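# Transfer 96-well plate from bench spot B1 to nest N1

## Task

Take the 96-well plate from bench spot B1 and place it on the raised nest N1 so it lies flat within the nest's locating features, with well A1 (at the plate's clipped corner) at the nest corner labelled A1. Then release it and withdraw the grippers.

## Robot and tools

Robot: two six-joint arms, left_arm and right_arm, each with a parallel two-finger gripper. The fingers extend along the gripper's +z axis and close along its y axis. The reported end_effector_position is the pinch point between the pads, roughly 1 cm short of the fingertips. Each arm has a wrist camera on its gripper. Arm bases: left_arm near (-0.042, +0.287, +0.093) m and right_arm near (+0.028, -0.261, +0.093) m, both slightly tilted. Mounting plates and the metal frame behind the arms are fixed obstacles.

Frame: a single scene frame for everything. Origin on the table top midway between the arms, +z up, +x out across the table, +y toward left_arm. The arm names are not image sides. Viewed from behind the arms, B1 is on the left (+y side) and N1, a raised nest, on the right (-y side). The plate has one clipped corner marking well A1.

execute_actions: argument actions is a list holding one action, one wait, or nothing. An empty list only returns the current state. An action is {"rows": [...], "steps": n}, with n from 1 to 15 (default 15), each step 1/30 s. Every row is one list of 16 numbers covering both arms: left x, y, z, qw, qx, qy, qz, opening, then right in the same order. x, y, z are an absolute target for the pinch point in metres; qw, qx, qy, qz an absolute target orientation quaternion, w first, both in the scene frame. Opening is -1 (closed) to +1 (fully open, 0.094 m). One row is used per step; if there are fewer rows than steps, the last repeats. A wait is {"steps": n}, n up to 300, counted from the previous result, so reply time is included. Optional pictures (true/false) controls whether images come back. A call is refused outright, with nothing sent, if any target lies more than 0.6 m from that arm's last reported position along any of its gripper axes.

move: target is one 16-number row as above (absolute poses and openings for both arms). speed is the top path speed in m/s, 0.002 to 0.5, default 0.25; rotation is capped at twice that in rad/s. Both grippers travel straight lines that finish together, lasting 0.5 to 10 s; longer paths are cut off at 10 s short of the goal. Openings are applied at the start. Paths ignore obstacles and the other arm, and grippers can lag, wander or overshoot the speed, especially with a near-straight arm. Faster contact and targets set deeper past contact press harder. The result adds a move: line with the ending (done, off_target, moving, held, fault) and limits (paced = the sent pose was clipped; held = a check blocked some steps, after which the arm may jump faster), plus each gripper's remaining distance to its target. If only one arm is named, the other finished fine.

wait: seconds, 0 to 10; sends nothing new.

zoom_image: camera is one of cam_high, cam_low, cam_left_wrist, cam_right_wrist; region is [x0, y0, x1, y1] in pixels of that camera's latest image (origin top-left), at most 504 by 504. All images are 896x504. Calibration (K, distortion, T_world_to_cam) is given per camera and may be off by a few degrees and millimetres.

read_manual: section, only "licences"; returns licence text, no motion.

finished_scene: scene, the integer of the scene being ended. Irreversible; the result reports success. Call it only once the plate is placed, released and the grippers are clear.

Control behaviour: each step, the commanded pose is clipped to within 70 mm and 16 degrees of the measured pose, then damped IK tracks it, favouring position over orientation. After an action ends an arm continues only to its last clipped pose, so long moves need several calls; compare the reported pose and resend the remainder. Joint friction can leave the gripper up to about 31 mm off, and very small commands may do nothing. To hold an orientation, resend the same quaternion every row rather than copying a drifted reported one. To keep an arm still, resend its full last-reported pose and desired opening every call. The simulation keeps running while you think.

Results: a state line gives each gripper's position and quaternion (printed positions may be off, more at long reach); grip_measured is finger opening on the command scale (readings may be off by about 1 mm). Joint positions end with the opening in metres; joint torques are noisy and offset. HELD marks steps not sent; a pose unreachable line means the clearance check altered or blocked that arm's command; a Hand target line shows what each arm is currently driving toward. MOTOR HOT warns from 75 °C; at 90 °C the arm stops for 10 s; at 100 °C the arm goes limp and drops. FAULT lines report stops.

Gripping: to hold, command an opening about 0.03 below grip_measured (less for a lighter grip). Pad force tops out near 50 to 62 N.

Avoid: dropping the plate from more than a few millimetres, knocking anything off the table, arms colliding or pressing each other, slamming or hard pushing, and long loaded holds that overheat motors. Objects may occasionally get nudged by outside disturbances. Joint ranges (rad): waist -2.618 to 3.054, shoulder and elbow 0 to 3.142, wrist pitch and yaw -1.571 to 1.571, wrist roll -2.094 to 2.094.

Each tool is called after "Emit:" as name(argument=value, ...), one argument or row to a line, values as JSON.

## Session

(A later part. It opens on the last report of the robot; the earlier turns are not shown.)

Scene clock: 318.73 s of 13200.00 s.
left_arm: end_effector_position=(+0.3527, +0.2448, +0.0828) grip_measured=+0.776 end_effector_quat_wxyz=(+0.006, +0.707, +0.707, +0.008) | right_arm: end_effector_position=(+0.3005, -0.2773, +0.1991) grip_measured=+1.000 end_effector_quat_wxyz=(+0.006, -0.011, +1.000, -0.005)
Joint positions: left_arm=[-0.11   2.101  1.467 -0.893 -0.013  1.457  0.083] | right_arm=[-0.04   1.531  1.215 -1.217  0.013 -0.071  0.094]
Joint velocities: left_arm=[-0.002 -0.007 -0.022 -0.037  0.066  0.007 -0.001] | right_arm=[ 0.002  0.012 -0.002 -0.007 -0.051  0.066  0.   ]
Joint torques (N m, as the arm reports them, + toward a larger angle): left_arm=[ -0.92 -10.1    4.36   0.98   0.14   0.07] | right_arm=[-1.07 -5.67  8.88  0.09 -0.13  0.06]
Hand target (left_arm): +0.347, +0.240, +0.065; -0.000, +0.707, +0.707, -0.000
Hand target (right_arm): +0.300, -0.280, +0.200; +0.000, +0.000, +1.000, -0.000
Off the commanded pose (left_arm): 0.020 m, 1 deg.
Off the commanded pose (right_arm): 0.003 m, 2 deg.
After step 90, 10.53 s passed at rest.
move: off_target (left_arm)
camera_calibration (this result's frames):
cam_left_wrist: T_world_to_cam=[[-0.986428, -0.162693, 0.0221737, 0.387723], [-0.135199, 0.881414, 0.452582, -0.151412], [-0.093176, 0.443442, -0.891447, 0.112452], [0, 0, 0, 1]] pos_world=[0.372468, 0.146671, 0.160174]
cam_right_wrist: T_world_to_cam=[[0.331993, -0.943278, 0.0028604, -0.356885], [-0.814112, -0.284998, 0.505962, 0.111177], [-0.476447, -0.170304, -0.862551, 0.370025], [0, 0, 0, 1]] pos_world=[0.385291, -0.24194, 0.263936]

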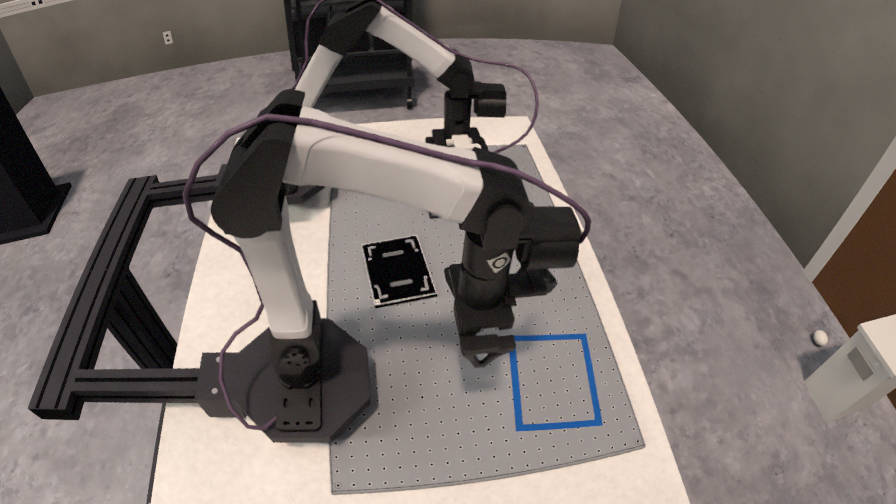

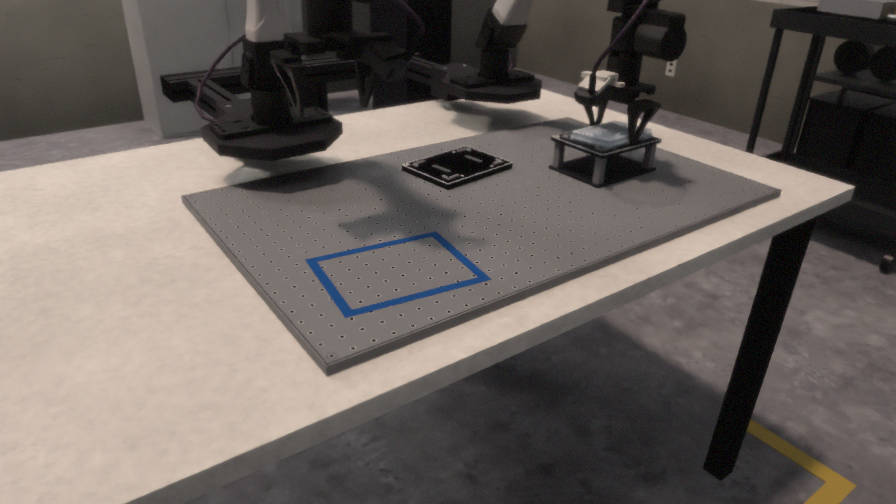

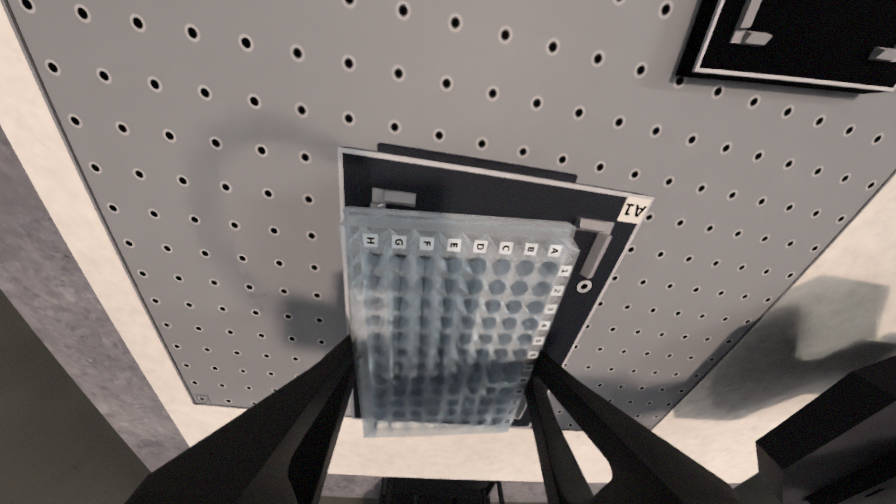

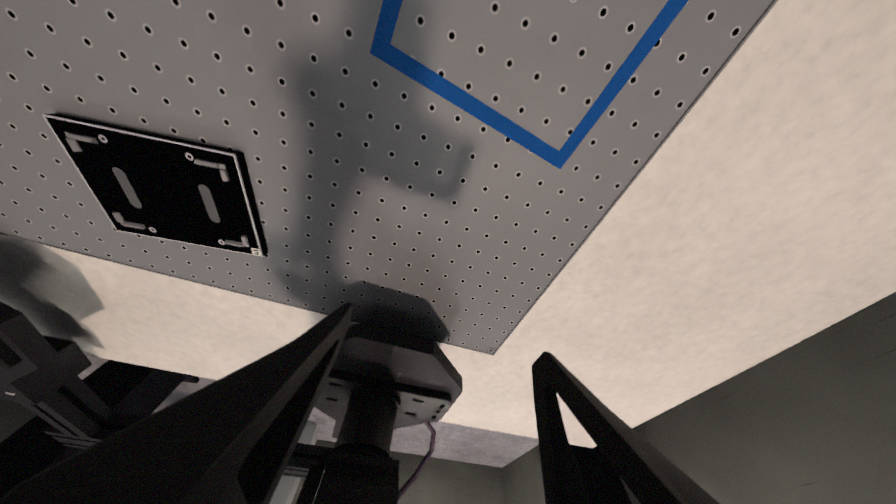

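Emit:
move(
  target=[0.348,0.24,0.115,0,0.707,0.707,0,0.72, 0.30,-0.28,0.2,0,0,1,0,1],
  speed=0.05,
)

Emit:
move(
  target=[0.345,0.236,0.105,0,0.682,0.731,0,0.72, 0.30,-0.28,0.2,0,0,1,0,1],
  speed=0.05,
)

Scene clock: 325.47 s of 13200.00 s.
left_arm: end_effector_position=(+0.3425, +0.2461, +0.1024) grip_measured=+0.776 end_effector_quat_wxyz=(-0.012, +0.707, +0.707, -0.007) | right_arm: end_effector_position=(+0.3005, -0.2773, +0.1991) grip_measured=+1.000 end_effector_quat_wxyz=(+0.006, -0.011, +1.000, -0.005)
Joint positions: left_arm=[-0.11   2.077  1.514 -1.01  -0.013  1.456  0.083] | right_arm=[-0.04   1.531  1.215 -1.217  0.013 -0.071  0.094]
Joint velocities: left_arm=[-0.002 -0.002  0.012  0.007  0.022 -0.022 -0.   ] | right_arm=[-0.002  0.002 -0.027 -0.007 -0.051 -0.007  0.   ]
Joint torques (N m, as the arm reports them, + toward a larger angle): left_arm=[ -0.94 -13.8    8.43   0.18   0.14   0.08] | right_arm=[-1.07 -5.68  8.89  0.09 -0.13  0.06]
Hand target (left_arm): +0.348, +0.240, +0.115; +0.000, +0.707, +0.707, -0.000
Hand target (right_arm): +0.300, -0.280, +0.200; +0.000, +0.000, +1.000, -0.000
Off the commanded pose (left_arm): 0.015 m, 2 deg.
Off the commanded pose (right_arm): 0.003 m, 2 deg.
After step 90, 2.57 s passed at rest.
move: off_target (left_arm)
camera_calibration (this result's frames):
cam_left_wrist: T_world_to_cam=[[-0.984285, -0.163276, 0.067255, 0.372325], [-0.114163, 0.878949, 0.46305, -0.170497], [-0.134719, 0.448095, -0.883777, 0.140726], [0, 0, 0, 1]] pos_world=[0.365968, 0.147592, 0.178278]
cam_right_wrist: T_world_to_cam=[[0.331993, -0.943278, 0.0028604, -0.356885], [-0.814112, -0.284998, 0.505962, 0.111177], [-0.476447, -0.170304, -0.862551, 0.370025], [0, 0, 0, 1]] pos_world=[0.385291, -0.24194, 0.263936]

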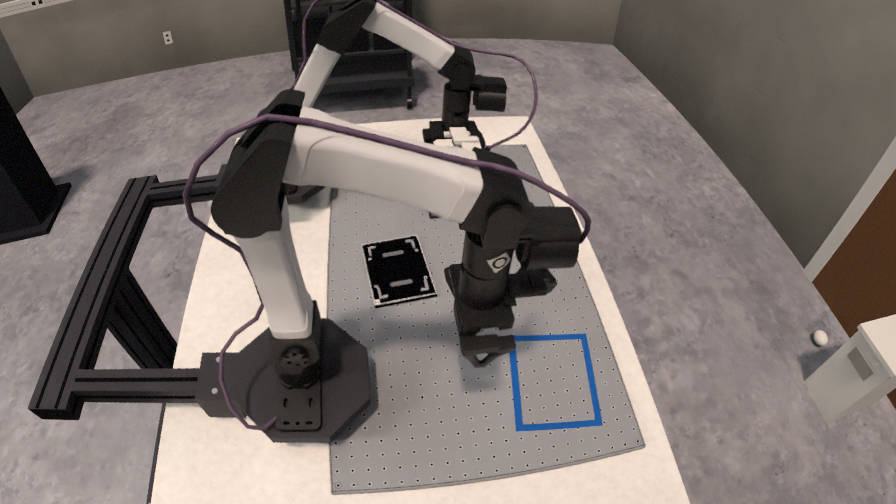

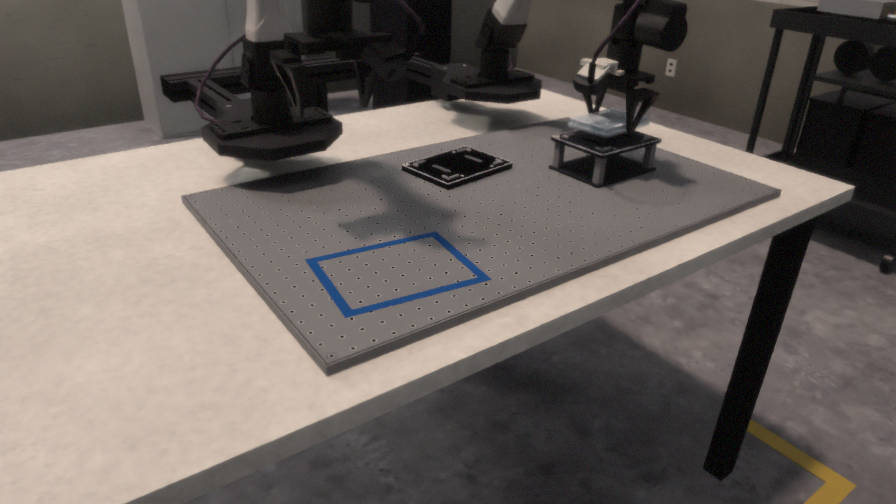

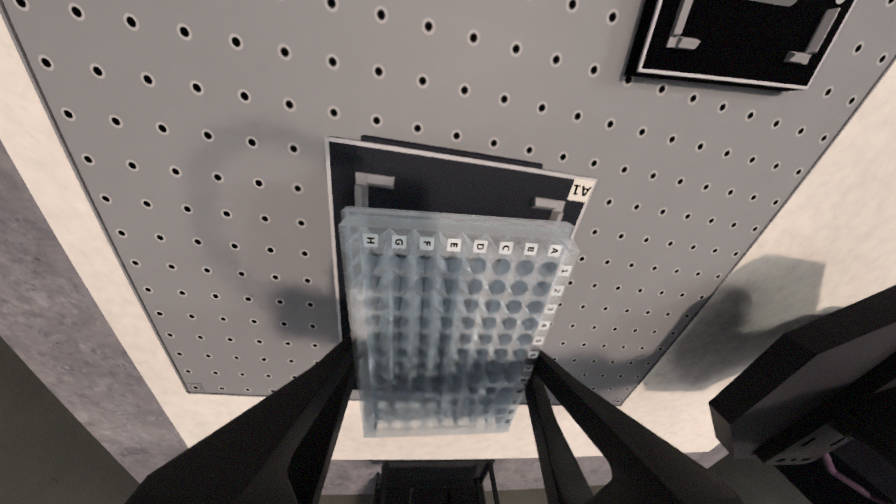

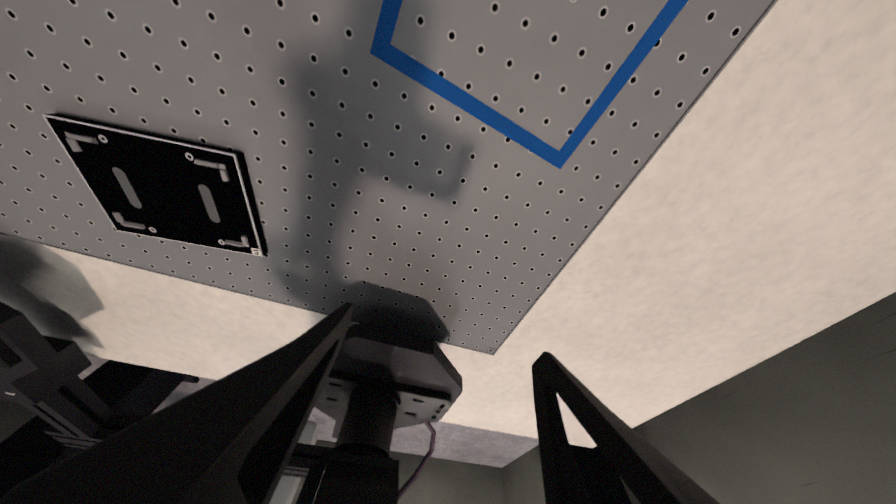

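Scene clock: 326.50 s of 13200.00 s.
left_arm: end_effector_position=(+0.3441, +0.2407, +0.1024) grip_measured=+0.776 end_effector_quat_wxyz=(-0.009, +0.683, +0.730, -0.003) | right_arm: end_effector_position=(+0.3005, -0.2773, +0.1991) grip_measured=+1.000 end_effector_quat_wxyz=(+0.006, -0.011, +1.000, -0.005)
Joint positions: left_arm=[-0.124  2.077  1.514 -1.001 -0.013  1.378  0.083] | right_arm=[-0.04   1.531  1.215 -1.217  0.013 -0.071  0.094]
Joint velocities: left_arm=[-0.002 -0.007 -0.012  0.007 -0.007 -0.022 -0.001] | right_arm=[-0.002  0.002 -0.002  0.007  0.051 -0.051  0.   ]
Joint torques (N m, as the arm reports them, + toward a larger angle): left_arm=[ -0.71 -13.56   5.8    0.58   0.11   0.05] | right_arm=[-1.07 -5.67  8.89  0.09 -0.13  0.06]
Hand target (left_arm): +0.345, +0.236, +0.105; -0.000, +0.682, +0.731, -0.000
Hand target (right_arm): +0.300, -0.280, +0.200; +0.000, +0.000, +1.000, -0.000
Off the commanded pose (left_arm): 0.005 m, 1 deg.
Off the commanded pose (right_arm): 0.003 m, 2 deg.
move: done
camera_calibration (this result's frames):
cam_left_wrist: T_world_to_cam=[[-0.972205, -0.22682, 0.0580501, 0.385055], [-0.175253, 0.869408, 0.46197, -0.142143], [-0.155253, 0.438956, -0.884994, 0.152743], [0, 0, 0, 1]] pos_world=[0.373155, 0.143871, 0.17849]
cam_right_wrist: T_world_to_cam=[[0.331993, -0.943278, 0.0028604, -0.356885], [-0.814112, -0.284998, 0.505962, 0.111177], [-0.476447, -0.170304, -0.862551, 0.370025], [0, 0, 0, 1]] pos_world=[0.385291, -0.24194, 0.263936]

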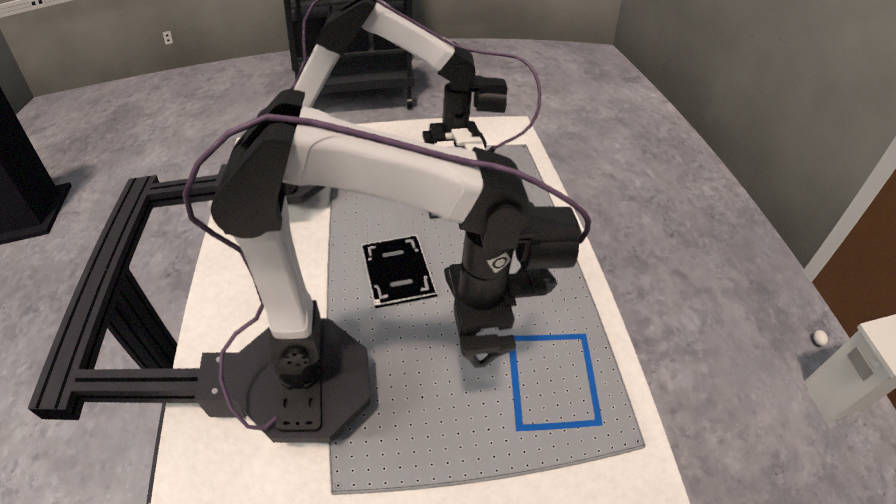

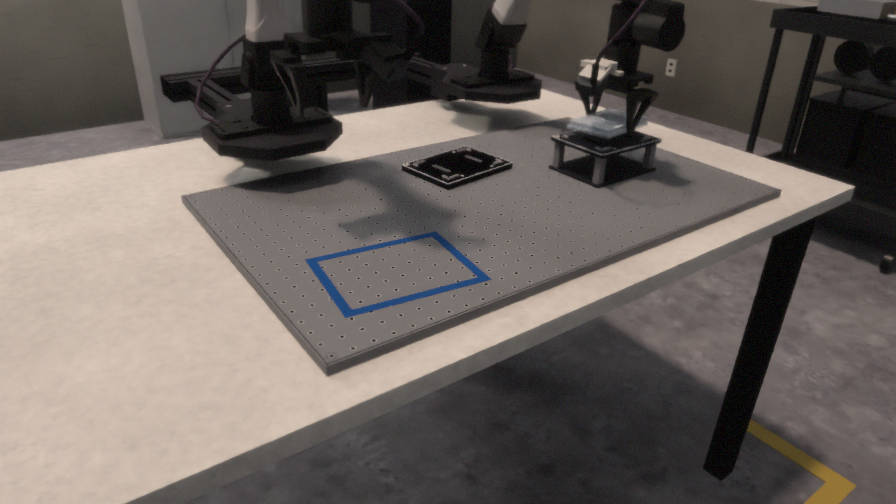

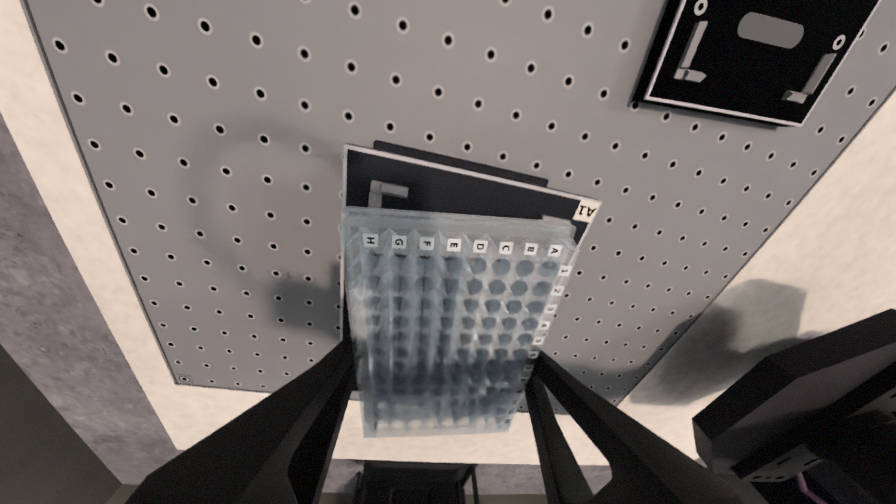

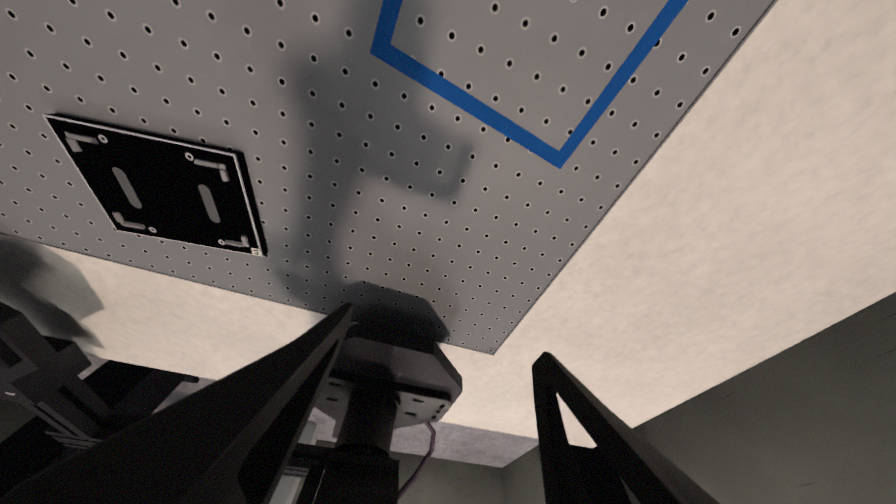

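Wrong direction; rotate the other way.

Emit:
move(
  target=[0.345,0.236,0.105,0,0.737,0.676,0,0.72, 0.30,-0.28,0.2,0,0,1,0,1],
  speed=0.05,
)

Scene clock: 331.37 s of 13200.00 s.
left_arm: end_effector_position=(+0.3443, +0.2407, +0.1024) grip_measured=+0.776 end_effector_quat_wxyz=(-0.008, +0.729, +0.685, -0.004) | right_arm: end_effector_position=(+0.3005, -0.2773, +0.1991) grip_measured=+1.000 end_effector_quat_wxyz=(+0.006, -0.011, +1.000, -0.005)
Joint positions: left_arm=[-0.124  2.077  1.514 -1.001 -0.013  1.507  0.083] | right_arm=[-0.04   1.531  1.215 -1.217  0.013 -0.071  0.094]
Joint velocities: left_arm=[-0.007  0.002  0.002 -0.007 -0.066  0.081  0.001] | right_arm=[ 0.007 -0.002  0.007 -0.007 -0.007  0.081  0.   ]
Joint torques (N m, as the arm reports them, + toward a larger angle): left_arm=[ -0.84 -13.58   5.82   0.55   0.12   0.23] | right_arm=[-1.06 -5.67  8.89  0.09 -0.13  0.06]
Hand target (left_arm): +0.345, +0.236, +0.105; -0.000, +0.737, +0.676, +0.000
Hand target (right_arm): +0.300, -0.280, +0.200; +0.000, +0.000, +1.000, -0.000
Off the commanded pose (left_arm): 0.005 m, 2 deg.
Off the commanded pose (right_arm): 0.003 m, 2 deg.
After step 90, 0.03 s passed at rest.
move: done
camera_calibration (this result's frames):
cam_left_wrist: T_world_to_cam=[[-0.993284, -0.0998258, 0.0585033, 0.361875], [-0.0619268, 0.885761, 0.459991, -0.184839], [-0.097739, 0.453279, -0.885994, 0.129633], [0, 0, 0, 1]] pos_world=[0.360668, 0.141087, 0.178707]
cam_right_wrist: T_world_to_cam=[[0.331993, -0.943278, 0.0028604, -0.356885], [-0.814112, -0.284998, 0.505962, 0.111177], [-0.476447, -0.170304, -0.862551, 0.370025], [0, 0, 0, 1]] pos_world=[0.385291, -0.24194, 0.263936]

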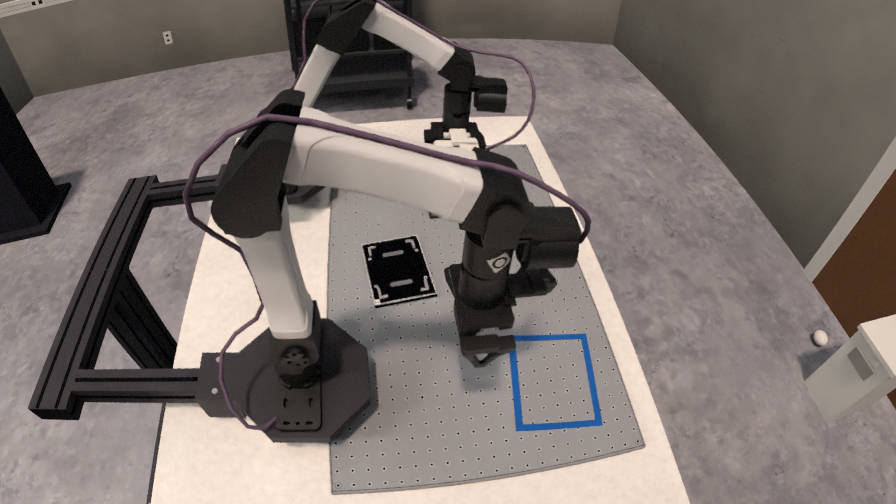

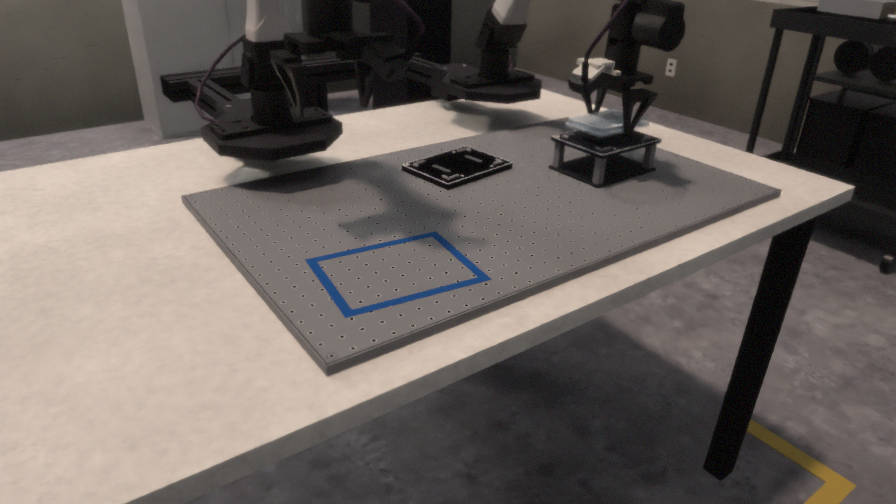

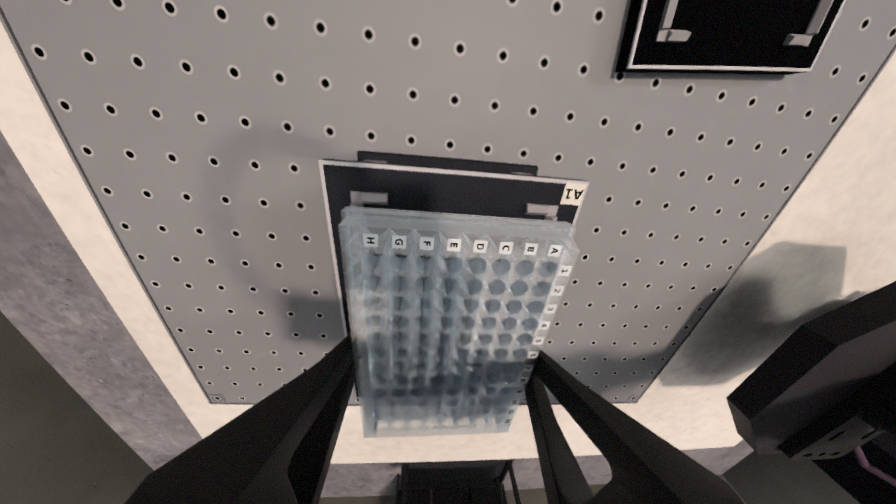

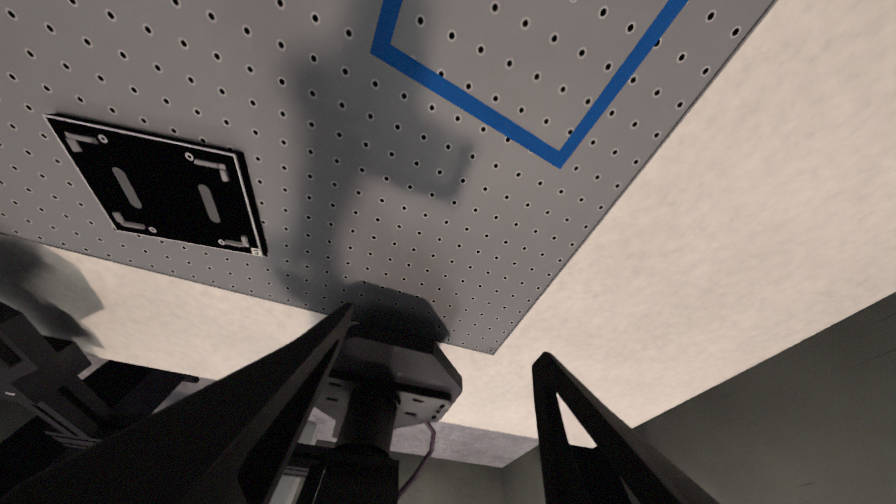

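Emit:
move(
  target=[0.345,0.236,0.066,0,0.737,0.676,0,0.72, 0.30,-0.28,0.2,0,0,1,0,1],
  speed=0.04,
)

Scene clock: 336.50 s of 13200.00 s.
left_arm: end_effector_position=(+0.3522, +0.2395, +0.0840) grip_measured=+0.776 end_effector_quat_wxyz=(+0.010, +0.730, +0.683, +0.011) | right_arm: end_effector_position=(+0.3005, -0.2773, +0.1991) grip_measured=+1.000 end_effector_quat_wxyz=(+0.006, -0.011, +1.000, -0.005)
Joint positions: left_arm=[-0.124  2.091  1.456 -0.882 -0.013  1.511  0.083] | right_arm=[-0.04   1.531  1.215 -1.217  0.013 -0.071  0.094]
Joint velocities: left_arm=[ 0.012 -0.002 -0.002  0.081 -0.007  0.022  0.   ] | right_arm=[ 0.017 -0.002  0.017  0.037 -0.022 -0.066  0.   ]
Joint torques (N m, as the arm reports them, + toward a larger angle): left_arm=[ -0.77 -10.2    4.35   0.85   0.14   0.25] | right_arm=[-1.07 -5.67  8.89  0.09 -0.13  0.06]
Hand target (left_arm): +0.344, +0.236, +0.067; -0.000, +0.737, +0.676, +0.000
Hand target (right_arm): +0.300, -0.280, +0.200; +0.000, +0.000, +1.000, -0.000
Off the commanded pose (left_arm): 0.020 m, 2 deg.
Off the commanded pose (right_arm): 0.003 m, 2 deg.
After step 90, 0.93 s passed at rest.
move: off_target (left_arm)
camera_calibration (this result's frames):
cam_left_wrist: T_world_to_cam=[[-0.995284, -0.0962514, 0.0120607, 0.374477], [-0.0804774, 0.888725, 0.451322, -0.168282], [-0.054159, 0.448222, -0.89228, 0.101018], [0, 0, 0, 1]] pos_world=[0.364639, 0.140322, 0.16157]
cam_right_wrist: T_world_to_cam=[[0.331993, -0.943278, 0.0028604, -0.356885], [-0.814112, -0.284998, 0.505962, 0.111177], [-0.476447, -0.170304, -0.862551, 0.370025], [0, 0, 0, 1]] pos_world=[0.385291, -0.24194, 0.263936]

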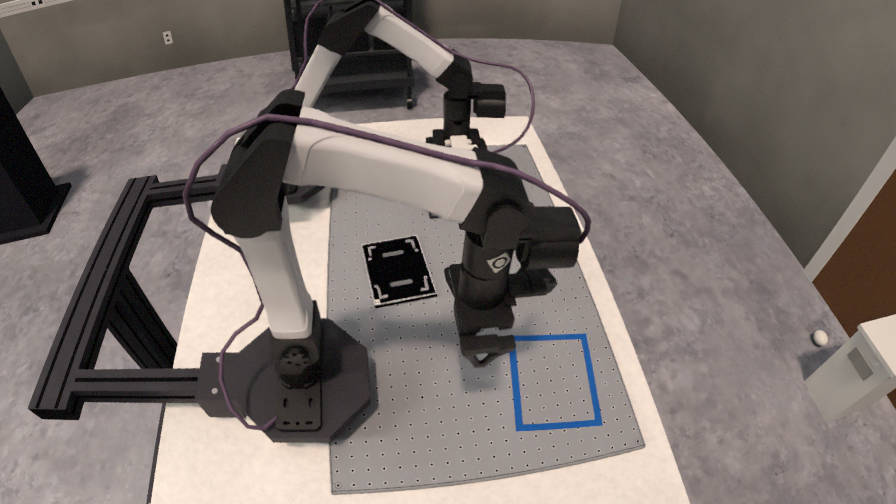

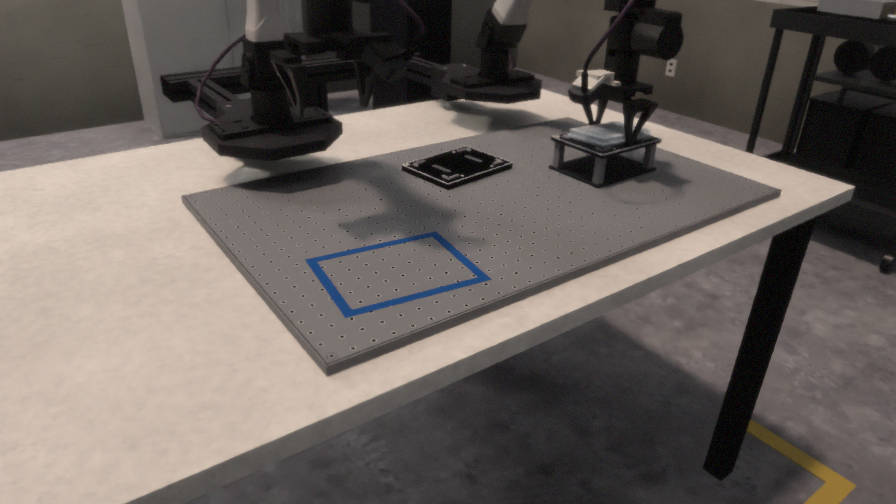

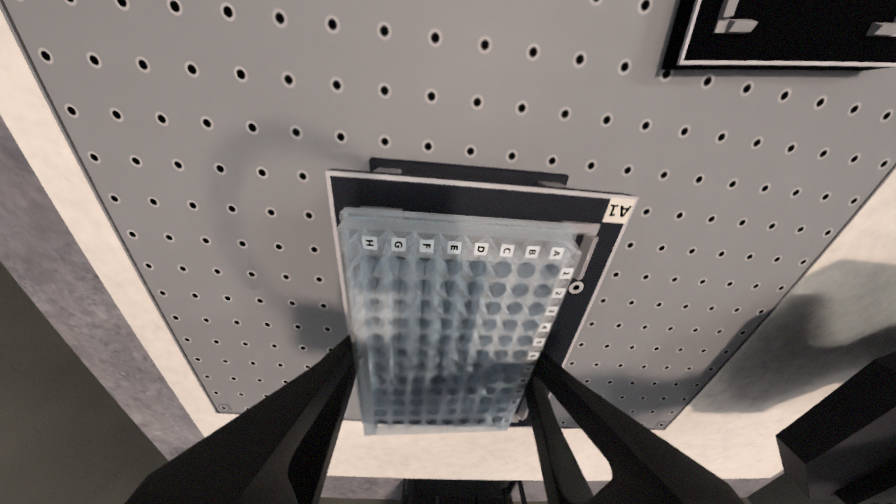

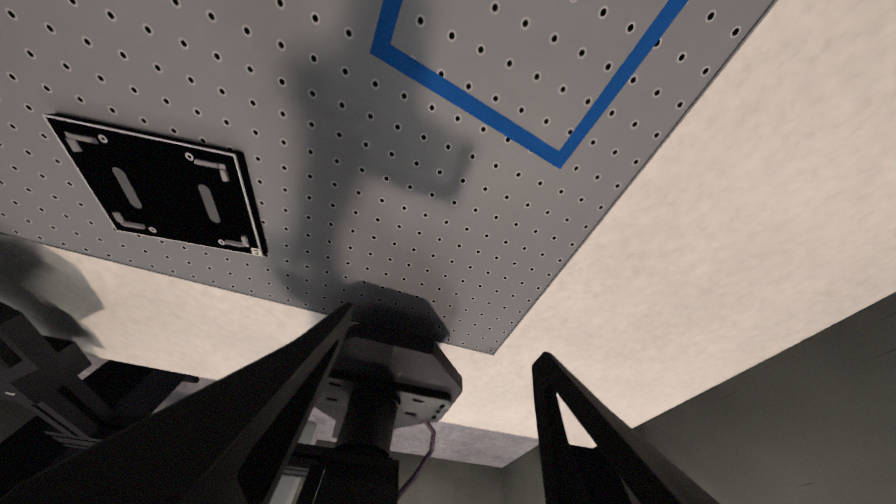

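Emit:
move(
  target=[0.333,0.239,0.07,0,0.737,0.676,0,0.72, 0.30,-0.28,0.2,0,0,1,0,1],
  speed=0.03,
)

Scene clock: 341.73 s of 13200.00 s.
left_arm: end_effector_position=(+0.3513, +0.2396, +0.0845) grip_measured=+0.776 end_effector_quat_wxyz=(+0.019, +0.730, +0.683, +0.019) | right_arm: end_effector_position=(+0.3005, -0.2773, +0.1991) grip_measured=+1.000 end_effector_quat_wxyz=(+0.006, -0.011, +1.000, -0.005)
Joint positions: left_arm=[-0.124  2.068  1.421 -0.846 -0.013  1.512  0.083] | right_arm=[-0.04   1.531  1.215 -1.217  0.013 -0.071  0.094]
Joint velocities: left_arm=[-0.017 -0.007  0.012 -0.007  0.037  0.022  0.   ] | right_arm=[-0.012 -0.032  0.012  0.022  0.022  0.051  0.   ]
Joint torques (N m, as the arm reports them, + toward a larger angle): left_arm=[ -0.37 -11.81   2.92   0.59   0.13   0.27] | right_arm=[-1.07 -5.68  8.89  0.09 -0.13  0.06]
Hand target (left_arm): +0.333, +0.239, +0.071; -0.000, +0.737, +0.676, -0.000
Hand target (right_arm): +0.300, -0.280, +0.200; +0.000, +0.000, +1.000, -0.000
Off the commanded pose (left_arm): 0.023 m, 3 deg.
Off the commanded pose (right_arm): 0.003 m, 2 deg.
After step 90, 1.20 s passed at rest.
move: off_target (left_arm)
camera_calibration (this result's frames):
cam_left_wrist: T_world_to_cam=[[-0.995394, -0.0953175, -0.0102697, 0.375258], [-0.089843, 0.890077, 0.446868, -0.165372], [-0.0334535, 0.445732, -0.894541, 0.0949163], [0, 0, 0, 1]] pos_world=[0.361847, 0.140655, 0.16266]
cam_right_wrist: T_world_to_cam=[[0.331993, -0.943278, 0.0028604, -0.356885], [-0.814112, -0.284998, 0.505962, 0.111177], [-0.476447, -0.170304, -0.862551, 0.370025], [0, 0, 0, 1]] pos_world=[0.385291, -0.24194, 0.263936]

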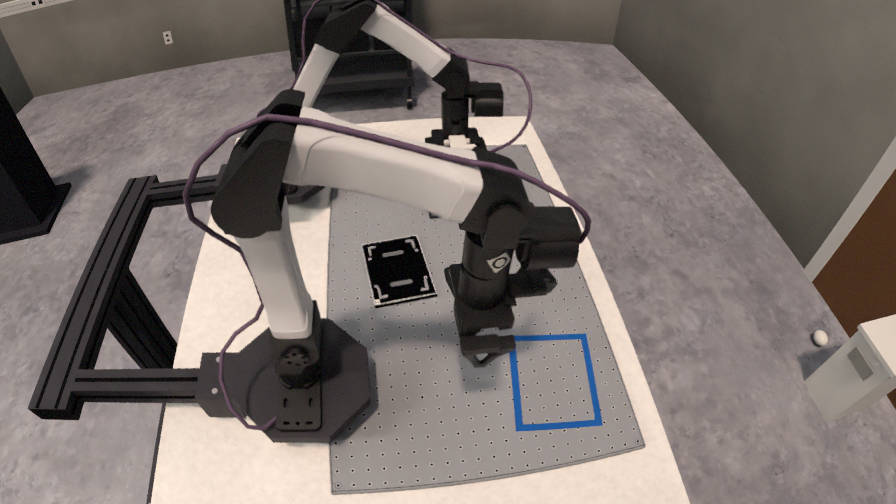

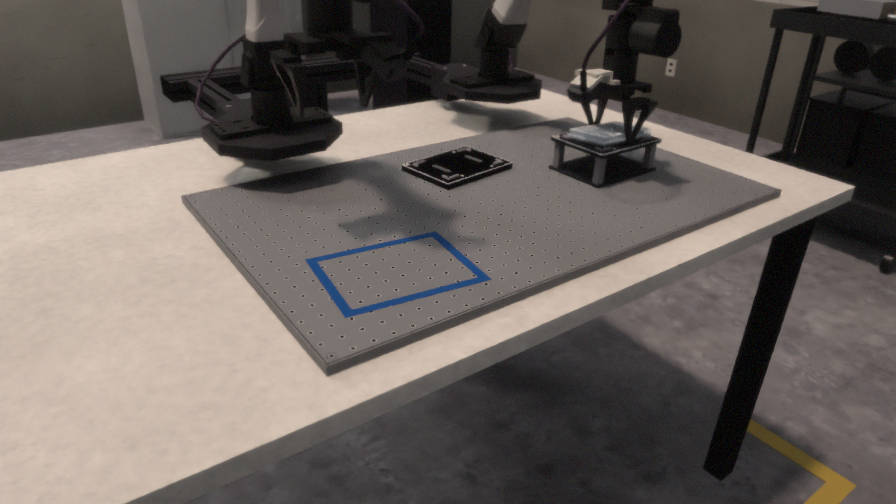

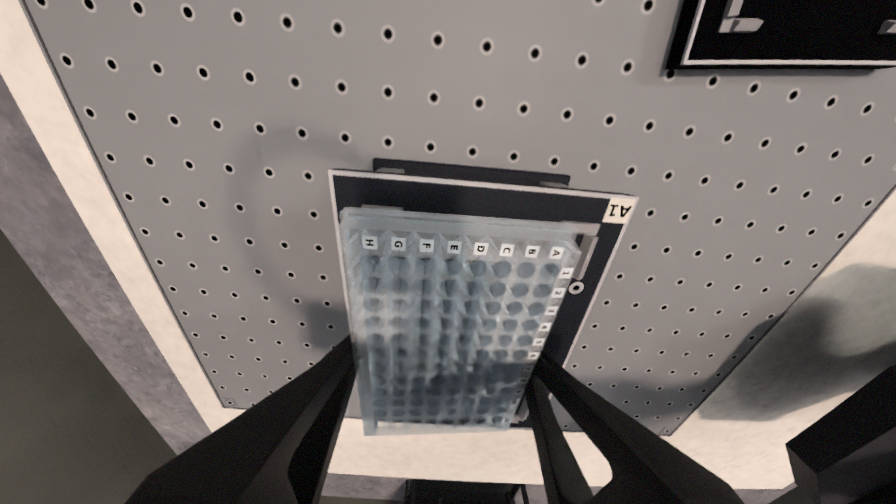

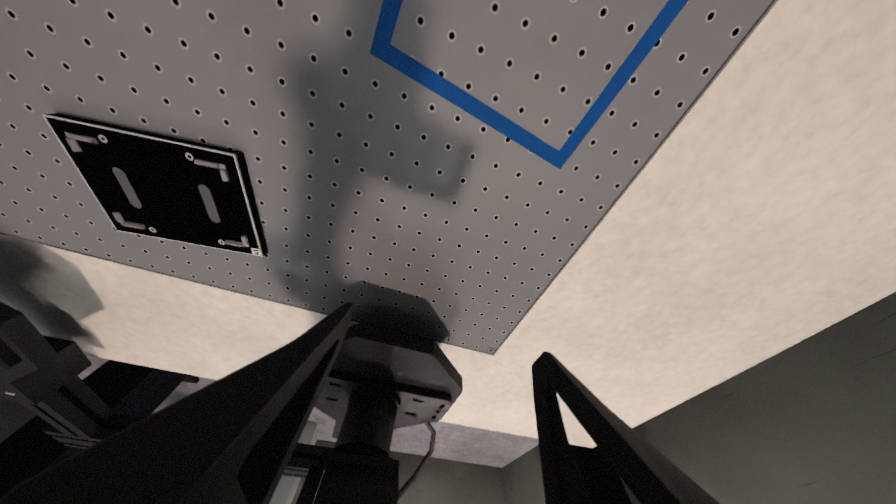

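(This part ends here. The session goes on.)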